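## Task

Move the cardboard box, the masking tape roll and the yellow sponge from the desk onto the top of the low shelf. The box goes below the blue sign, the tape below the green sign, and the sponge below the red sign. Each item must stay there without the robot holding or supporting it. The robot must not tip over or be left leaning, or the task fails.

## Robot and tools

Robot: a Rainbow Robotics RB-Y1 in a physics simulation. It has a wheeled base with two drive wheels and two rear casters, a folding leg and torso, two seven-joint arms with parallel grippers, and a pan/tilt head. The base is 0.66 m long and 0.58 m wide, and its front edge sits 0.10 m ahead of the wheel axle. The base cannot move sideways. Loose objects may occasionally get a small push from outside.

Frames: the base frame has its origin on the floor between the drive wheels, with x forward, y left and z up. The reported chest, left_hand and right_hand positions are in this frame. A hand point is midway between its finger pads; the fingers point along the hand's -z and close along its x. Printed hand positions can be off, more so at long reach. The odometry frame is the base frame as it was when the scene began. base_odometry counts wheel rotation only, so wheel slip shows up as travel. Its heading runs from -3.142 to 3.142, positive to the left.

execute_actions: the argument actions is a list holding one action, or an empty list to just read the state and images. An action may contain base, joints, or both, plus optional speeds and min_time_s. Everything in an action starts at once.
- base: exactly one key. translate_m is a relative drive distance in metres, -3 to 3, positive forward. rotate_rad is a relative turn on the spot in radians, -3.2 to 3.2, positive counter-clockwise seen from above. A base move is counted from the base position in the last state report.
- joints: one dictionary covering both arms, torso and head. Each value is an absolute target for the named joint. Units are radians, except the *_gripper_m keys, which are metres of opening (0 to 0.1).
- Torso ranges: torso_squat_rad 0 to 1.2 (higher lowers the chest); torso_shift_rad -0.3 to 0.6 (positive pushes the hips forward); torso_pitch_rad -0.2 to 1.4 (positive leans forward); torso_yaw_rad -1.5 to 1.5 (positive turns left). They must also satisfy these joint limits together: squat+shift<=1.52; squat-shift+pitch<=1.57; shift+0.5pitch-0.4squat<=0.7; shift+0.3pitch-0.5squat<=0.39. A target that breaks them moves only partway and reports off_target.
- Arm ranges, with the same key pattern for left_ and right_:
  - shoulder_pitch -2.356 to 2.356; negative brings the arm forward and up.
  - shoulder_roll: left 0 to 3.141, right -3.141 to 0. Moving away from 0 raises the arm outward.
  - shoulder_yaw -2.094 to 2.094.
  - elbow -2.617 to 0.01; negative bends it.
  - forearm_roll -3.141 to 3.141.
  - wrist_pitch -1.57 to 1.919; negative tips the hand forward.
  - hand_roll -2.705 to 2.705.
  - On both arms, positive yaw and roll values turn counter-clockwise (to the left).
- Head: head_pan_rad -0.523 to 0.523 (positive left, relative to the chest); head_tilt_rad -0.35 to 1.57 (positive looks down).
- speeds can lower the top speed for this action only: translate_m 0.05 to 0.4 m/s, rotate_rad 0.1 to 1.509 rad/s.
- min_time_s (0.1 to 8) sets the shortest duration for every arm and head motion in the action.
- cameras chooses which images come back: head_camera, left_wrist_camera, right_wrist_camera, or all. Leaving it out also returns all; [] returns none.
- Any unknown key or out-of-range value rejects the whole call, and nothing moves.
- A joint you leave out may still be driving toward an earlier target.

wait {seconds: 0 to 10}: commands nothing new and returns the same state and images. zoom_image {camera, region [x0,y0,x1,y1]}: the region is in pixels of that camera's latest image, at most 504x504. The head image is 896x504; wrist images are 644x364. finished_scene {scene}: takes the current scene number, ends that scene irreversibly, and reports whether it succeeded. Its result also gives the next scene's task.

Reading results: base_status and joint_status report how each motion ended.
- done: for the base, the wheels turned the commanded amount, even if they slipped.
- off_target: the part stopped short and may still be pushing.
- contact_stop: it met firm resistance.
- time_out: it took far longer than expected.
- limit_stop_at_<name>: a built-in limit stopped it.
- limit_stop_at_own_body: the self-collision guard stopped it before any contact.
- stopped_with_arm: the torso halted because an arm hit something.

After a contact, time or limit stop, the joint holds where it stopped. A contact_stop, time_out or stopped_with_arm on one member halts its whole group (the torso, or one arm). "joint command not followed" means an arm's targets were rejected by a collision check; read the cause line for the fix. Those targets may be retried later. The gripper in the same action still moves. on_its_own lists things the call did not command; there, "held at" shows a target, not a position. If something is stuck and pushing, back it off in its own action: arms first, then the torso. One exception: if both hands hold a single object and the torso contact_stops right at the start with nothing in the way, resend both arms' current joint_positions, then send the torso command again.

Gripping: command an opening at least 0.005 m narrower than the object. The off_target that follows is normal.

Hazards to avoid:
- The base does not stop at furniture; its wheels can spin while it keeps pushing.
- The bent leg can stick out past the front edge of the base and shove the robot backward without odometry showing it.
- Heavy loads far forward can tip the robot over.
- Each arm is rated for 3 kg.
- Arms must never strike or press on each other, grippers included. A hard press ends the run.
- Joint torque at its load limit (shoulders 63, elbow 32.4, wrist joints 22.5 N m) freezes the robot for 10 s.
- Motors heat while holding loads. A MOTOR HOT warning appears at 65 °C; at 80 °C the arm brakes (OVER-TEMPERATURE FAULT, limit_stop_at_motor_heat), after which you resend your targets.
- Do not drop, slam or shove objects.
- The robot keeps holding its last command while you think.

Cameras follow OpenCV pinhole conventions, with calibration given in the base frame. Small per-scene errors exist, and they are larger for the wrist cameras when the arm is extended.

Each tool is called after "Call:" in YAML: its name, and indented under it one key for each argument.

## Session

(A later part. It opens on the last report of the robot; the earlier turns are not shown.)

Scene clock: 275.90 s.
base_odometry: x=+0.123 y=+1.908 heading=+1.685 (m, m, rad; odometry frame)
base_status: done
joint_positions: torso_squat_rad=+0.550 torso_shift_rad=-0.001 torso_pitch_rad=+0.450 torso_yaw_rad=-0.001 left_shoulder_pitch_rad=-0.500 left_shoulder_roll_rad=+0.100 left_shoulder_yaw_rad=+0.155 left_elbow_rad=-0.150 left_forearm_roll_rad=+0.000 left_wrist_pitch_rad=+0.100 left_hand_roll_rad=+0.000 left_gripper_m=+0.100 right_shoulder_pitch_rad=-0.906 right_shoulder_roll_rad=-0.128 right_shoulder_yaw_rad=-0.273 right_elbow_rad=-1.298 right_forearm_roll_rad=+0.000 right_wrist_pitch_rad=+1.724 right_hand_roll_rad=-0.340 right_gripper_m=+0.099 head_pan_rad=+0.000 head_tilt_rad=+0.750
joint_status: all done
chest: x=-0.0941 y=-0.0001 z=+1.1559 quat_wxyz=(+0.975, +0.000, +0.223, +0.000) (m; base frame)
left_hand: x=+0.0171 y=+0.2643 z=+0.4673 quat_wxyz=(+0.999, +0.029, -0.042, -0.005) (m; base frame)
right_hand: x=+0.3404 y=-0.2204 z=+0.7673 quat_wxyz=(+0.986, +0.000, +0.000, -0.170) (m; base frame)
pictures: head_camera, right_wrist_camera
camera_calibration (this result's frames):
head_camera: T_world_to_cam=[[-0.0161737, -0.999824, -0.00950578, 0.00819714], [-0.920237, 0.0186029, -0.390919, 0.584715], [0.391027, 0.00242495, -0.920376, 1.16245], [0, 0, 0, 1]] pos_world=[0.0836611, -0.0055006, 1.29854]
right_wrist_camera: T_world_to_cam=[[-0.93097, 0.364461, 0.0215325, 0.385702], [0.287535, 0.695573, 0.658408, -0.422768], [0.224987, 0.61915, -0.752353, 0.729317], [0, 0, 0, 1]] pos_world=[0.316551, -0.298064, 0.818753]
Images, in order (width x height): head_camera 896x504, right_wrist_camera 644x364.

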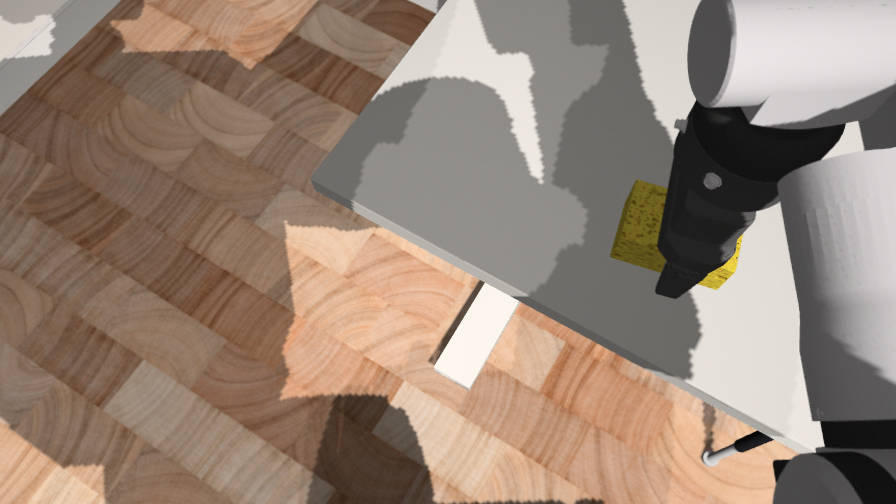

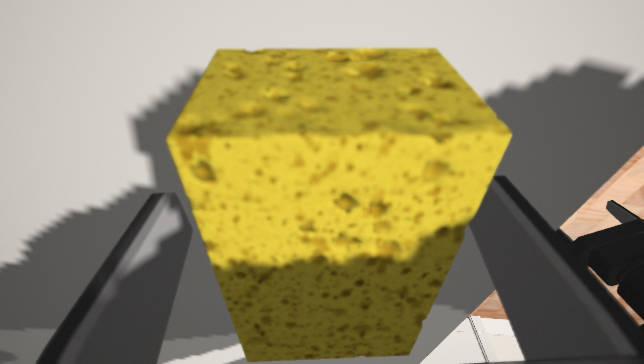

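Call:
execute_actions:
  actions:
    - {"joints":{"right_gripper_m":0.052,"torso_squat_rad":0.56}}
  cameras: ["right_wrist_camera"]

Call:
execute_actions:
  actions:
    - {"joints":{"torso_squat_rad":0.48}}
  cameras: ["right_wrist_camera"]

Call:
execute_actions:
  actions:
    - {"base":{"rotate_rad":-0.7},"joints":{"head_tilt_rad":0.3,"torso_squat_rad":0.45}}
  cameras: ["head_camera","right_wrist_camera"]

Scene clock: 294.37 s.
base_odometry: x=+0.123 y=+1.908 heading=+1.685 (m, m, rad; odometry frame)
base_status: not commanded
joint_positions: torso_squat_rad=+0.560 torso_shift_rad=-0.001 torso_pitch_rad=+0.450 torso_yaw_rad=-0.001 left_shoulder_pitch_rad=-0.500 left_shoulder_roll_rad=+0.100 left_shoulder_yaw_rad=+0.155 left_elbow_rad=-0.150 left_forearm_roll_rad=+0.000 left_wrist_pitch_rad=+0.100 left_hand_roll_rad=+0.000 left_gripper_m=+0.100 right_shoulder_pitch_rad=-0.906 right_shoulder_roll_rad=-0.128 right_shoulder_yaw_rad=-0.273 right_elbow_rad=-1.298 right_forearm_roll_rad=+0.000 right_wrist_pitch_rad=+1.724 right_hand_roll_rad=-0.340 right_gripper_m=+0.058 head_pan_rad=+0.000 head_tilt_rad=+0.750
joint_status: right_gripper_m off_target (ended at +0.058, target +0.052); the others done
chest: x=-0.0941 y=-0.0001 z=+1.1522 quat_wxyz=(+0.975, +0.000, +0.223, +0.000) (m; base frame)
left_hand: x=+0.0171 y=+0.2643 z=+0.4636 quat_wxyz=(+0.999, +0.029, -0.042, -0.005) (m; base frame)
right_hand: x=+0.3404 y=-0.2204 z=+0.7636 quat_wxyz=(+0.986, +0.000, +0.000, -0.170) (m; base frame)
pictures: right_wrist_camera
camera_calibration (this result's frames):
right_wrist_camera: T_world_to_cam=[[-0.930965, 0.364472, 0.0215736, 0.385743], [0.287574, 0.695574, 0.65839, -0.420323], [0.224959, 0.619142, -0.752367, 0.726558], [0, 0, 0, 1]] pos_world=[0.316542, -0.298069, 0.815053]
Images, in order (width x height): right_wrist_camera 644x364.

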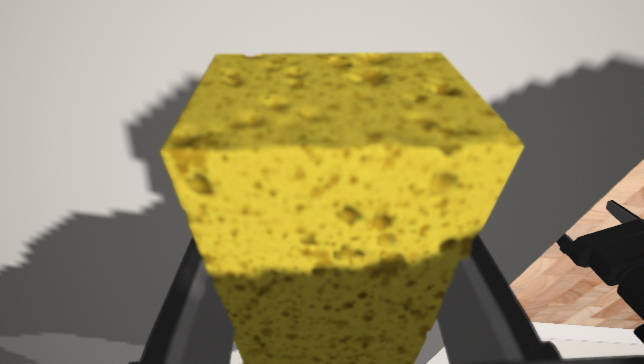

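Scene clock: 295.40 s.
base_odometry: x=+0.123 y=+1.908 heading=+1.685 (m, m, rad; odometry frame)
base_status: not commanded
joint_positions: torso_squat_rad=+0.480 torso_shift_rad=-0.001 torso_pitch_rad=+0.450 torso_yaw_rad=-0.001 left_shoulder_pitch_rad=-0.500 left_shoulder_roll_rad=+0.100 left_shoulder_yaw_rad=+0.155 left_elbow_rad=-0.150 left_forearm_roll_rad=+0.000 left_wrist_pitch_rad=+0.100 left_hand_roll_rad=+0.000 left_gripper_m=+0.100 right_shoulder_pitch_rad=-0.906 right_shoulder_roll_rad=-0.128 right_shoulder_yaw_rad=-0.273 right_elbow_rad=-1.298 right_forearm_roll_rad=+0.000 right_wrist_pitch_rad=+1.724 right_hand_roll_rad=-0.340 right_gripper_m=+0.058 head_pan_rad=+0.000 head_tilt_rad=+0.750
joint_status: all done
chest: x=-0.0941 y=-0.0001 z=+1.1800 quat_wxyz=(+0.975, +0.000, +0.223, +0.000) (m; base frame)
left_hand: x=+0.0171 y=+0.2643 z=+0.4914 quat_wxyz=(+0.999, +0.029, -0.042, -0.005) (m; base frame)
right_hand: x=+0.3404 y=-0.2204 z=+0.7913 quat_wxyz=(+0.986, +0.000, +0.000, -0.170) (m; base frame)
pictures: right_wrist_camera
camera_calibration (this result's frames):
right_wrist_camera: T_world_to_cam=[[-0.930961, 0.364475, 0.0216938, 0.385026], [0.287663, 0.695579, 0.658346, -0.438547], [0.224861, 0.619135, -0.752403, 0.74749], [0, 0, 0, 1]] pos_world=[0.316516, -0.298085, 0.842776]
Images, in order (width x height): right_wrist_camera 644x364.

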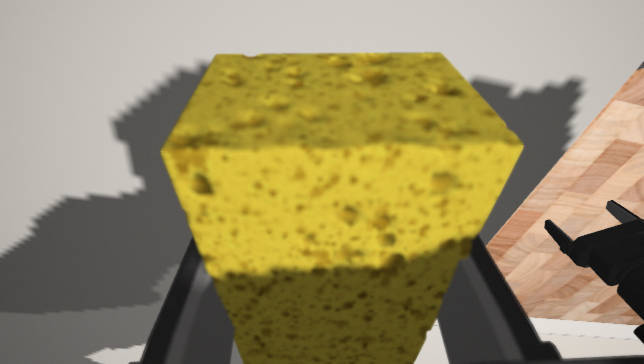

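Scene clock: 298.07 s.
base_odometry: x=+0.122 y=+1.908 heading=+0.986 (m, m, rad; odometry frame)
base_status: done
joint_positions: torso_squat_rad=+0.450 torso_shift_rad=-0.001 torso_pitch_rad=+0.450 torso_yaw_rad=-0.001 left_shoulder_pitch_rad=-0.500 left_shoulder_roll_rad=+0.100 left_shoulder_yaw_rad=+0.155 left_elbow_rad=-0.150 left_forearm_roll_rad=+0.000 left_wrist_pitch_rad=+0.100 left_hand_roll_rad=+0.000 left_gripper_m=+0.100 right_shoulder_pitch_rad=-0.906 right_shoulder_roll_rad=-0.128 right_shoulder_yaw_rad=-0.273 right_elbow_rad=-1.298 right_forearm_roll_rad=+0.000 right_wrist_pitch_rad=+1.724 right_hand_roll_rad=-0.340 right_gripper_m=+0.058 head_pan_rad=+0.000 head_tilt_rad=+0.300
joint_status: all done
chest: x=-0.0941 y=-0.0001 z=+1.1894 quat_wxyz=(+0.975, +0.000, +0.223, +0.000) (m; base frame)
left_hand: x=+0.0170 y=+0.2643 z=+0.5008 quat_wxyz=(+0.999, +0.029, -0.042, -0.005) (m; base frame)
right_hand: x=+0.3404 y=-0.2205 z=+0.8007 quat_wxyz=(+0.986, +0.000, +0.000, -0.170) (m; base frame)
pictures: head_camera, right_wrist_camera
camera_calibration (this result's frames):
head_camera: T_world_to_cam=[[-0.0102174, -0.99983, -0.015333, 0.0163461], [-0.658802, 0.0182662, -0.752094, 1.08572], [0.752247, 0.00241699, -0.658877, 0.833], [0, 0, 0, 1]] pos_world=[0.0888192, -0.00550188, 1.36566]
right_wrist_camera: T_world_to_cam=[[-0.930966, 0.364462, 0.0216908, 0.38483], [0.287658, 0.695601, 0.658325, -0.444707], [0.224846, 0.619118, -0.752421, 0.754593], [0, 0, 0, 1]] pos_world=[0.31652, -0.2981, 0.852186]
Images, in order (width x height): head_camera 896x504, right_wrist_camera 644x364.

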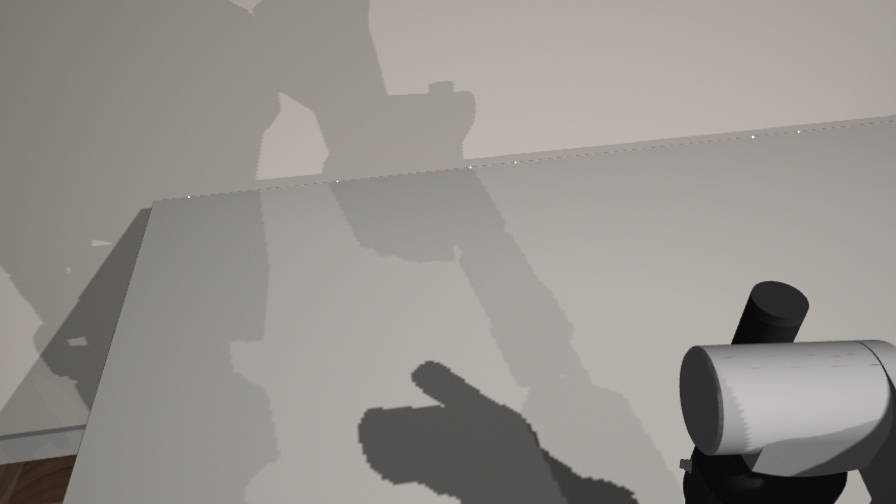

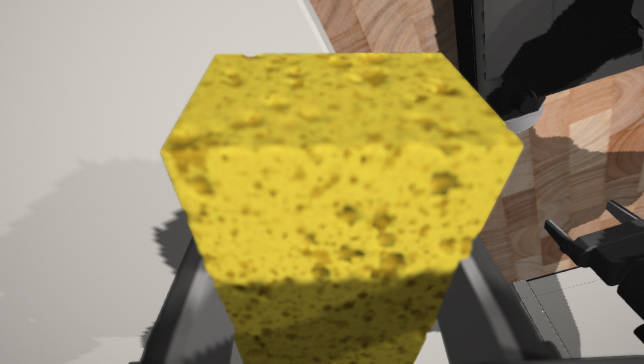

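Call:
execute_actions:
  actions:
    - {"base":{"translate_m":-3.0}}
  cameras: []

Call:
execute_actions:
  actions:
    - {"base":{"rotate_rad":1.95},"joints":{"head_tilt_rad":0.45,"right_shoulder_pitch_rad":-1.078,"right_shoulder_roll_rad":-0.179,"right_shoulder_yaw_rad":-0.306,"right_elbow_rad":-0.814,"right_wrist_pitch_rad":1.416,"right_hand_roll_rad":-0.2,"torso_squat_rad":0.6},"min_time_s":3}
  cameras: ["head_camera"]

Scene clock: 311.93 s.
base_odometry: x=-1.535 y=-0.592 heading=+0.985 (m, m, rad; odometry frame)
base_status: done
joint_positions: torso_squat_rad=+0.450 torso_shift_rad=-0.001 torso_pitch_rad=+0.450 torso_yaw_rad=-0.001 left_shoulder_pitch_rad=-0.500 left_shoulder_roll_rad=+0.100 left_shoulder_yaw_rad=+0.155 left_elbow_rad=-0.150 left_forearm_roll_rad=+0.000 left_wrist_pitch_rad=+0.100 left_hand_roll_rad=+0.000 left_gripper_m=+0.100 right_shoulder_pitch_rad=-0.906 right_shoulder_roll_rad=-0.128 right_shoulder_yaw_rad=-0.273 right_elbow_rad=-1.298 right_forearm_roll_rad=+0.000 right_wrist_pitch_rad=+1.724 right_hand_roll_rad=-0.340 right_gripper_m=+0.058 head_pan_rad=+0.000 head_tilt_rad=+0.300
joint_status: not commanded
chest: x=-0.0941 y=-0.0001 z=+1.1894 quat_wxyz=(+0.975, +0.000, +0.223, +0.000) (m; base frame)
left_hand: x=+0.0169 y=+0.2643 z=+0.5008 quat_wxyz=(+0.999, +0.029, -0.042, -0.005) (m; base frame)
right_hand: x=+0.3403 y=-0.2205 z=+0.8007 quat_wxyz=(+0.986, +0.000, +0.000, -0.170) (m; base frame)
pictures: none
No camera images: the call's "cameras" was empty. Leave "cameras" out to get every camera's image.

Scene clock: 316.20 s.
base_odometry: x=-1.535 y=-0.593 heading=+2.935 (m, m, rad; odometry frame)
base_status: done
joint_positions: torso_squat_rad=+0.600 torso_shift_rad=-0.001 torso_pitch_rad=+0.450 torso_yaw_rad=-0.001 left_shoulder_pitch_rad=-0.500 left_shoulder_roll_rad=+0.100 left_shoulder_yaw_rad=+0.155 left_elbow_rad=-0.150 left_forearm_roll_rad=+0.000 left_wrist_pitch_rad=+0.100 left_hand_roll_rad=+0.000 left_gripper_m=+0.100 right_shoulder_pitch_rad=-1.078 right_shoulder_roll_rad=-0.179 right_shoulder_yaw_rad=-0.306 right_elbow_rad=-0.814 right_forearm_roll_rad=+0.000 right_wrist_pitch_rad=+1.416 right_hand_roll_rad=-0.200 right_gripper_m=+0.058 head_pan_rad=+0.000 head_tilt_rad=+0.450
joint_status: all done
chest: x=-0.0941 y=-0.0001 z=+1.1369 quat_wxyz=(+0.975, +0.000, +0.223, +0.000) (m; base frame)
left_hand: x=+0.0170 y=+0.2643 z=+0.4482 quat_wxyz=(+0.999, +0.029, -0.042, -0.005) (m; base frame)
right_hand: x=+0.3704 y=-0.2207 z=+0.6983 quat_wxyz=(+0.995, +0.000, +0.000, -0.100) (m; base frame)
pictures: head_camera
camera_calibration (this result's frames):
head_camera: T_world_to_cam=[[-0.0124964, -0.999828, -0.0136991, 0.013458], [-0.763604, 0.0183872, -0.645423, 0.908051], [0.645564, 0.00239521, -0.763702, 0.936846], [0, 0, 0, 1]] pos_world=[0.0887657, -0.00548472, 1.30173]
Images, in order (width x height): head_camera 896x504.

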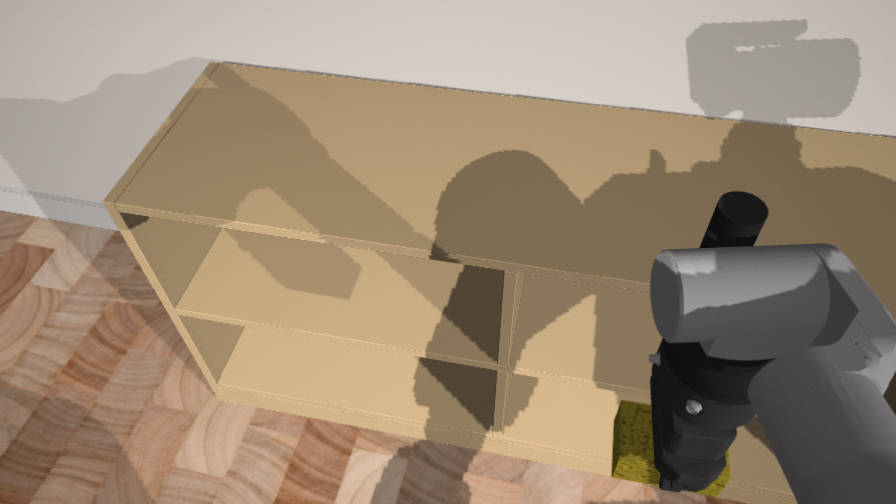

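Call:
execute_actions:
  actions:
    - {"base":{"translate_m":0.42},"joints":{"head_tilt_rad":0.75,"torso_squat_rad":0.63}}
  cameras: []

Call:
execute_actions:
  actions:
    - {"joints":{"torso_squat_rad":0.706}}
  cameras: ["head_camera","right_wrist_camera"]

Scene clock: 323.20 s.
base_odometry: x=-1.946 y=-0.506 heading=+2.935 (m, m, rad; odometry frame)
base_status: done
joint_positions: torso_squat_rad=+0.630 torso_shift_rad=-0.001 torso_pitch_rad=+0.450 torso_yaw_rad=-0.001 left_shoulder_pitch_rad=-0.500 left_shoulder_roll_rad=+0.100 left_shoulder_yaw_rad=+0.155 left_elbow_rad=-0.150 left_forearm_roll_rad=+0.000 left_wrist_pitch_rad=+0.100 left_hand_roll_rad=+0.000 left_gripper_m=+0.100 right_shoulder_pitch_rad=-1.078 right_shoulder_roll_rad=-0.179 right_shoulder_yaw_rad=-0.306 right_elbow_rad=-0.814 right_forearm_roll_rad=+0.000 right_wrist_pitch_rad=+1.416 right_hand_roll_rad=-0.200 right_gripper_m=+0.058 head_pan_rad=+0.000 head_tilt_rad=+0.750
joint_status: all done
chest: x=-0.0940 y=-0.0001 z=+1.1247 quat_wxyz=(+0.975, +0.000, +0.223, +0.000) (m; base frame)
left_hand: x=+0.0172 y=+0.2643 z=+0.4361 quat_wxyz=(+0.999, +0.029, -0.042, -0.005) (m; base frame)
right_hand: x=+0.3705 y=-0.2207 z=+0.6862 quat_wxyz=(+0.995, +0.000, +0.000, -0.100) (m; base frame)
pictures: none
No camera images: the call's "cameras" was empty. Leave "cameras" out to get every camera's image.

Scene clock: 324.27 s.
base_odometry: x=-1.946 y=-0.506 heading=+2.935 (m, m, rad; odometry frame)
base_status: not commanded
joint_positions: torso_squat_rad=+0.706 torso_shift_rad=-0.001 torso_pitch_rad=+0.450 torso_yaw_rad=-0.001 left_shoulder_pitch_rad=-0.500 left_shoulder_roll_rad=+0.100 left_shoulder_yaw_rad=+0.155 left_elbow_rad=-0.150 left_forearm_roll_rad=+0.000 left_wrist_pitch_rad=+0.100 left_hand_roll_rad=+0.000 left_gripper_m=+0.100 right_shoulder_pitch_rad=-1.078 right_shoulder_roll_rad=-0.179 right_shoulder_yaw_rad=-0.306 right_elbow_rad=-0.814 right_forearm_roll_rad=+0.000 right_wrist_pitch_rad=+1.416 right_hand_roll_rad=-0.200 right_gripper_m=+0.058 head_pan_rad=+0.000 head_tilt_rad=+0.750
joint_status: all done
chest: x=-0.0941 y=-0.0001 z=+1.0918 quat_wxyz=(+0.975, +0.000, +0.223, +0.000) (m; base frame)
left_hand: x=+0.0172 y=+0.2643 z=+0.4032 quat_wxyz=(+0.999, +0.029, -0.042, -0.005) (m; base frame)
right_hand: x=+0.3706 y=-0.2207 z=+0.6535 quat_wxyz=(+0.995, +0.000, +0.000, -0.100) (m; base frame)
pictures: head_camera, right_wrist_camera
camera_calibration (this result's frames):
head_camera: T_world_to_cam=[[-0.0161852, -0.999824, -0.00951163, 0.00761832], [-0.920177, 0.0186161, -0.39106, 0.559821], [0.391168, 0.00242302, -0.920316, 1.10342], [0, 0, 0, 1]] pos_world=[0.0836355, -0.00547832, 1.23449]
right_wrist_camera: T_world_to_cam=[[-0.972865, 0.230435, 0.0208207, 0.402789], [0.186908, 0.729669, 0.65776, -0.311125], [0.136379, 0.643803, -0.75294, 0.675742], [0, 0, 0, 1]] pos_world=[0.357855, -0.300843, 0.705053]
Images, in order (width x height): head_camera 896x504, right_wrist_camera 644x364.

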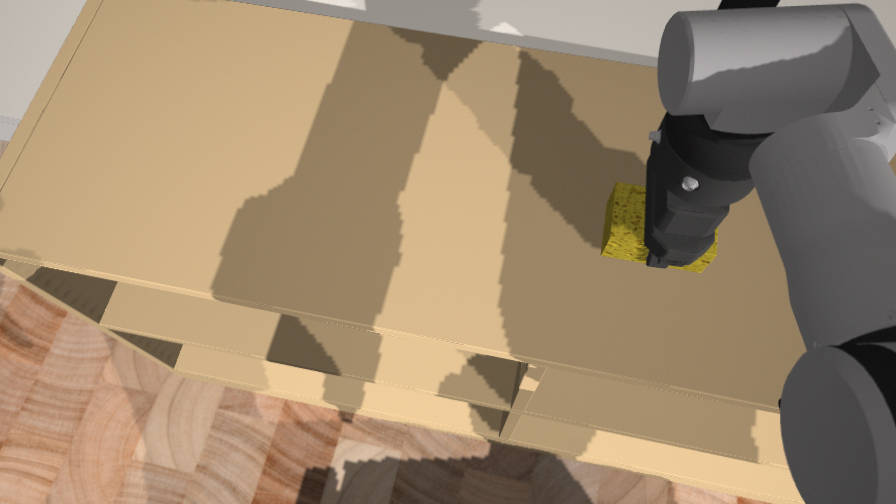

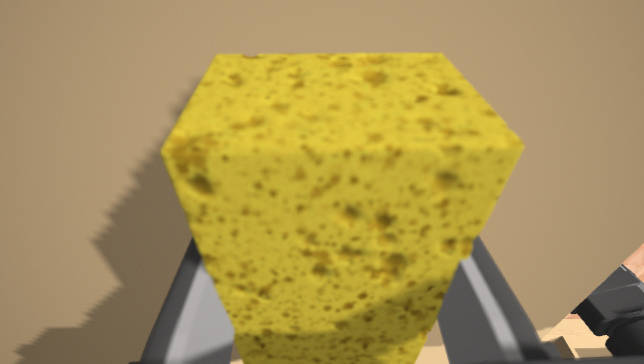

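Call:
execute_actions:
  actions:
    - {"joints":{"right_gripper_m":0.1}}
  cameras: []

Call:
execute_actions:
  actions:
    - {"joints":{"torso_squat_rad":0.5}}

Scene clock: 328.63 s.
base_odometry: x=-1.946 y=-0.506 heading=+2.935 (m, m, rad; odometry frame)
base_status: not commanded
joint_positions: torso_squat_rad=+0.706 torso_shift_rad=-0.001 torso_pitch_rad=+0.450 torso_yaw_rad=-0.001 left_shoulder_pitch_rad=-0.500 left_shoulder_roll_rad=+0.100 left_shoulder_yaw_rad=+0.155 left_elbow_rad=-0.150 left_forearm_roll_rad=+0.000 left_wrist_pitch_rad=+0.100 left_hand_roll_rad=+0.000 left_gripper_m=+0.100 right_shoulder_pitch_rad=-1.078 right_shoulder_roll_rad=-0.179 right_shoulder_yaw_rad=-0.306 right_elbow_rad=-0.814 right_forearm_roll_rad=+0.000 right_wrist_pitch_rad=+1.416 right_hand_roll_rad=-0.200 right_gripper_m=+0.099 head_pan_rad=+0.000 head_tilt_rad=+0.750
joint_status: all done
chest: x=-0.0941 y=-0.0001 z=+1.0918 quat_wxyz=(+0.975, +0.000, +0.223, +0.000) (m; base frame)
left_hand: x=+0.0172 y=+0.2643 z=+0.4032 quat_wxyz=(+0.999, +0.029, -0.042, -0.005) (m; base frame)
right_hand: x=+0.3706 y=-0.2207 z=+0.6534 quat_wxyz=(+0.995, +0.000, +0.000, -0.100) (m; base frame)
pictures: none
No camera images: the call's "cameras" was empty. Leave "cameras" out to get every camera's image.

Scene clock: 330.13 s.
base_odometry: x=-1.946 y=-0.506 heading=+2.935 (m, m, rad; odometry frame)
base_status: not commanded
joint_positions: torso_squat_rad=+0.500 torso_shift_rad=-0.001 torso_pitch_rad=+0.450 torso_yaw_rad=-0.001 left_shoulder_pitch_rad=-0.500 left_shoulder_roll_rad=+0.100 left_shoulder_yaw_rad=+0.155 left_elbow_rad=-0.150 left_forearm_roll_rad=+0.000 left_wrist_pitch_rad=+0.100 left_hand_roll_rad=+0.000 left_gripper_m=+0.100 right_shoulder_pitch_rad=-1.078 right_shoulder_roll_rad=-0.179 right_shoulder_yaw_rad=-0.306 right_elbow_rad=-0.814 right_forearm_roll_rad=+0.000 right_wrist_pitch_rad=+1.416 right_hand_roll_rad=-0.200 right_gripper_m=+0.099 head_pan_rad=+0.000 head_tilt_rad=+0.750
joint_status: all done
chest: x=-0.0941 y=-0.0001 z=+1.1734 quat_wxyz=(+0.975, +0.000, +0.223, +0.000) (m; base frame)
left_hand: x=+0.0171 y=+0.2643 z=+0.4848 quat_wxyz=(+0.999, +0.029, -0.042, -0.005) (m; base frame)
right_hand: x=+0.3705 y=-0.2207 z=+0.7349 quat_wxyz=(+0.995, -0.001, +0.000, -0.100) (m; base frame)
pictures: head_camera, left_wrist_camera, right_wrist_camera
camera_calibration (this result's frames):
head_camera: T_world_to_cam=[[-0.0161879, -0.999824, -0.00950666, 0.00835749], [-0.920291, 0.0186159, -0.390791, 0.591431], [0.390899, 0.00242283, -0.92043, 1.1786], [0, 0, 0, 1]] pos_world=[0.083712, -0.00550957, 1.31602]
left_wrist_camera: T_world_to_cam=[[0.99705, -0.0345184, 0.06856, -0.041533], [-0.0700619, -0.774135, 0.629131, -0.0716961], [0.0313581, -0.632079, -0.774269, 0.627147], [0, 0, 0, 1]] pos_world=[0.0167211, 0.33947, 0.533535]
right_wrist_camera: T_world_to_cam=[[-0.972849, 0.230468, 0.0211838, 0.4007], [0.18718, 0.729673, 0.657678, -0.364628], [0.136116, 0.643787, -0.753001, 0.737211], [0, 0, 0, 1]] pos_world=[0.357725, -0.300896, 0.786441]
Images, in order (width x height): head_camera 896x504, left_wrist_camera 644x364, right_wrist_camera 644x364.

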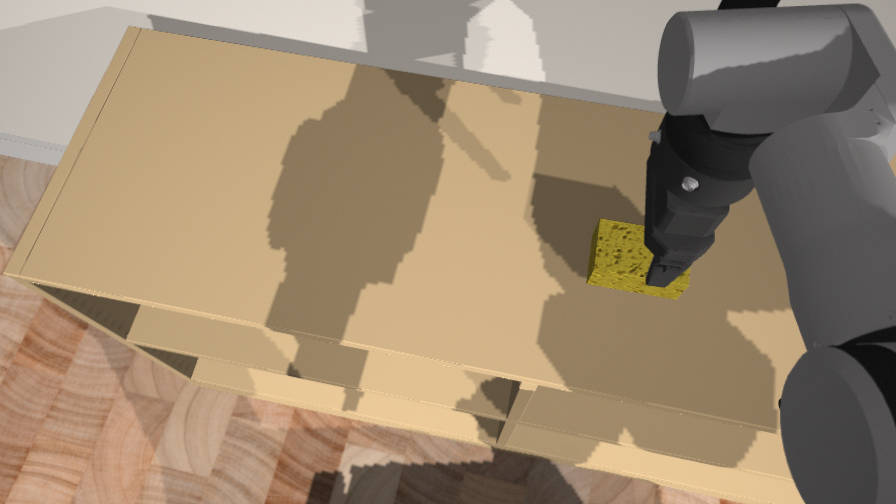

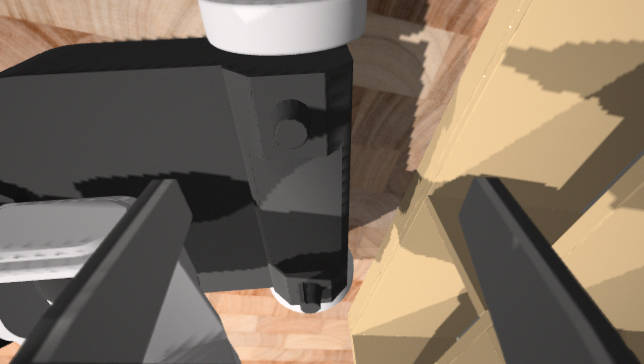

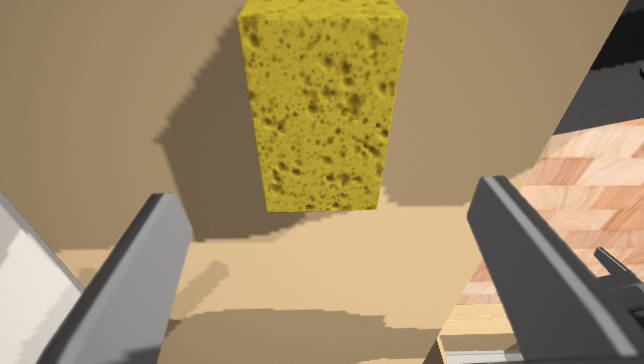

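Call:
execute_actions:
  actions:
    - {"base":{"translate_m":-0.45},"joints":{"torso_pitch_rad":0,"left_shoulder_pitch_rad":-0.05,"head_tilt_rad":0.3,"head_pan_rad":0.52}}
  cameras: []

Call:
execute_actions:
  actions:
    - {"base":{"rotate_rad":0.8},"joints":{"torso_yaw_rad":1.0,"torso_squat_rad":0.2,"left_shoulder_roll_rad":0.25}}
  cameras: ["head_camera"]

Scene clock: 343.57 s.
base_odometry: x=-1.506 y=-0.599 heading=+2.936 (m, m, rad; odometry frame)
base_status: done
joint_positions: torso_squat_rad=+0.500 torso_shift_rad=-0.001 torso_pitch_rad=+0.000 torso_yaw_rad=-0.001 left_shoulder_pitch_rad=-0.050 left_shoulder_roll_rad=+0.100 left_shoulder_yaw_rad=+0.155 left_elbow_rad=-0.150 left_forearm_roll_rad=+0.000 left_wrist_pitch_rad=+0.100 left_hand_roll_rad=+0.000 left_gripper_m=+0.100 right_shoulder_pitch_rad=-1.078 right_shoulder_roll_rad=-0.179 right_shoulder_yaw_rad=-0.306 right_elbow_rad=-0.814 right_forearm_roll_rad=+0.000 right_wrist_pitch_rad=+1.416 right_hand_roll_rad=-0.200 right_gripper_m=+0.099 head_pan_rad=+0.520 head_tilt_rad=+0.300
joint_status: all done
chest: x=-0.2288 y=-0.0001 z=+1.2042 quat_wxyz=(+1.000, +0.000, +0.000, +0.000) (m; base frame)
left_hand: x=-0.1420 y=+0.3025 z=+0.5279 quat_wxyz=(+0.995, +0.050, -0.053, +0.069) (m; base frame)
right_hand: x=+0.3803 y=-0.2210 z=+1.0115 quat_wxyz=(+0.970, +0.022, -0.222, -0.098) (m; base frame)
pictures: none
No camera images: the call's "cameras" was empty. Leave "cameras" out to get every camera's image.

Scene clock: 346.47 s.
base_odometry: x=-1.505 y=-0.599 heading=-2.547 (m, m, rad; odometry frame)
base_status: done
joint_positions: torso_squat_rad=+0.200 torso_shift_rad=-0.001 torso_pitch_rad=+0.000 torso_yaw_rad=+1.000 left_shoulder_pitch_rad=-0.050 left_shoulder_roll_rad=+0.250 left_shoulder_yaw_rad=+0.155 left_elbow_rad=-0.150 left_forearm_roll_rad=+0.000 left_wrist_pitch_rad=+0.100 left_hand_roll_rad=+0.000 left_gripper_m=+0.100 right_shoulder_pitch_rad=-1.078 right_shoulder_roll_rad=-0.179 right_shoulder_yaw_rad=-0.306 right_elbow_rad=-0.814 right_forearm_roll_rad=+0.000 right_wrist_pitch_rad=+1.416 right_hand_roll_rad=-0.200 right_gripper_m=+0.099 head_pan_rad=+0.520 head_tilt_rad=+0.300
joint_status: all done
chest: x=-0.2287 y=-0.0002 z=+1.2760 quat_wxyz=(+0.878, +0.000, +0.000, +0.479) (m; base frame)
left_hand: x=-0.5314 y=+0.2977 z=+0.6209 quat_wxyz=(+0.834, +0.137, +0.008, +0.534) (m; base frame)
right_hand: x=+0.2856 y=+0.3935 z=+1.0829 quat_wxyz=(+0.898, +0.126, -0.184, +0.380) (m; base frame)
pictures: head_camera
camera_calibration (this result's frames):
head_camera: T_world_to_cam=[[0.99844, -0.0525934, -0.0187549, 0.240552], [-0.0320601, -0.264969, -0.963724, 1.47488], [0.0457161, 0.962822, -0.266241, 0.331723], [0, 0, 0, 1]] pos_world=[-0.208057, 0.0840579, 1.51421]
Images, in order (width x height): head_camera 896x504.

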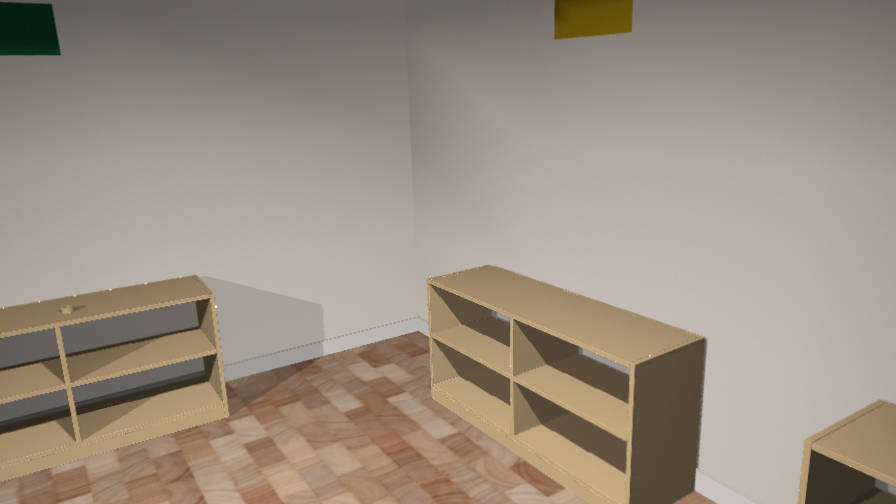

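Call:
execute_actions:
  actions:
    - {"joints":{"head_pan_rad":0.1}}
  cameras: ["head_camera"]

Scene clock: 349.30 s.
base_odometry: x=-1.505 y=-0.599 heading=-2.547 (m, m, rad; odometry frame)
base_status: not commanded
joint_positions: torso_squat_rad=+0.200 torso_shift_rad=-0.001 torso_pitch_rad=+0.000 torso_yaw_rad=+1.000 left_shoulder_pitch_rad=-0.050 left_shoulder_roll_rad=+0.250 left_shoulder_yaw_rad=+0.155 left_elbow_rad=-0.150 left_forearm_roll_rad=+0.000 left_wrist_pitch_rad=+0.100 left_hand_roll_rad=+0.000 left_gripper_m=+0.100 right_shoulder_pitch_rad=-1.078 right_shoulder_roll_rad=-0.179 right_shoulder_yaw_rad=-0.306 right_elbow_rad=-0.814 right_forearm_roll_rad=+0.000 right_wrist_pitch_rad=+1.416 right_hand_roll_rad=-0.200 right_gripper_m=+0.099 head_pan_rad=+0.100 head_tilt_rad=+0.300
joint_status: all done
chest: x=-0.2287 y=-0.0002 z=+1.2760 quat_wxyz=(+0.878, +0.000, +0.000, +0.479) (m; base frame)
left_hand: x=-0.5314 y=+0.2977 z=+0.6209 quat_wxyz=(+0.834, +0.137, +0.008, +0.534) (m; base frame)
right_hand: x=+0.2856 y=+0.3935 z=+1.0829 quat_wxyz=(+0.898, +0.126, -0.184, +0.380) (m; base frame)
pictures: head_camera
camera_calibration (this result's frames):
head_camera: T_world_to_cam=[[0.890269, -0.455054, -0.0186268, 0.22431], [-0.137203, -0.228976, -0.963714, 1.45141], [0.434277, 0.86052, -0.266286, 0.417903], [0, 0, 0, 1]] pos_world=[-0.182044, 0.0747985, 1.5142]
Images, in order (width x height): head_camera 896x504.

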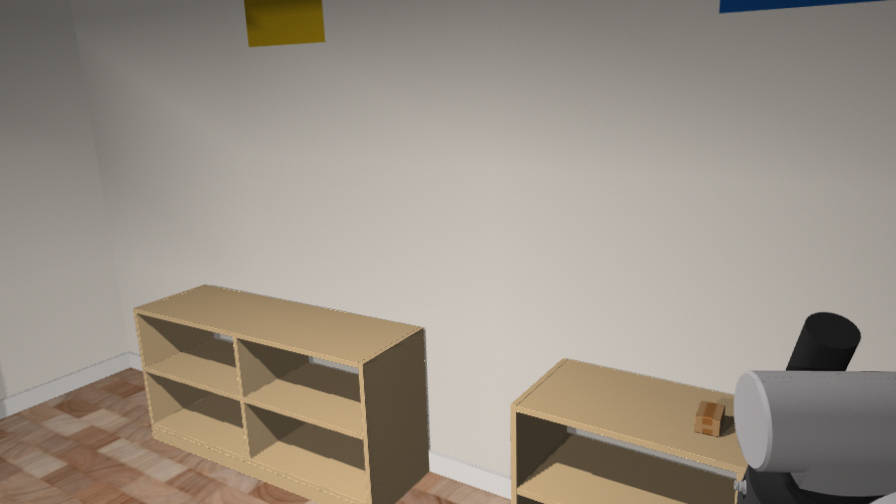

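Call:
finished_scene:
  scene: 1

The scene is finished: the task was done.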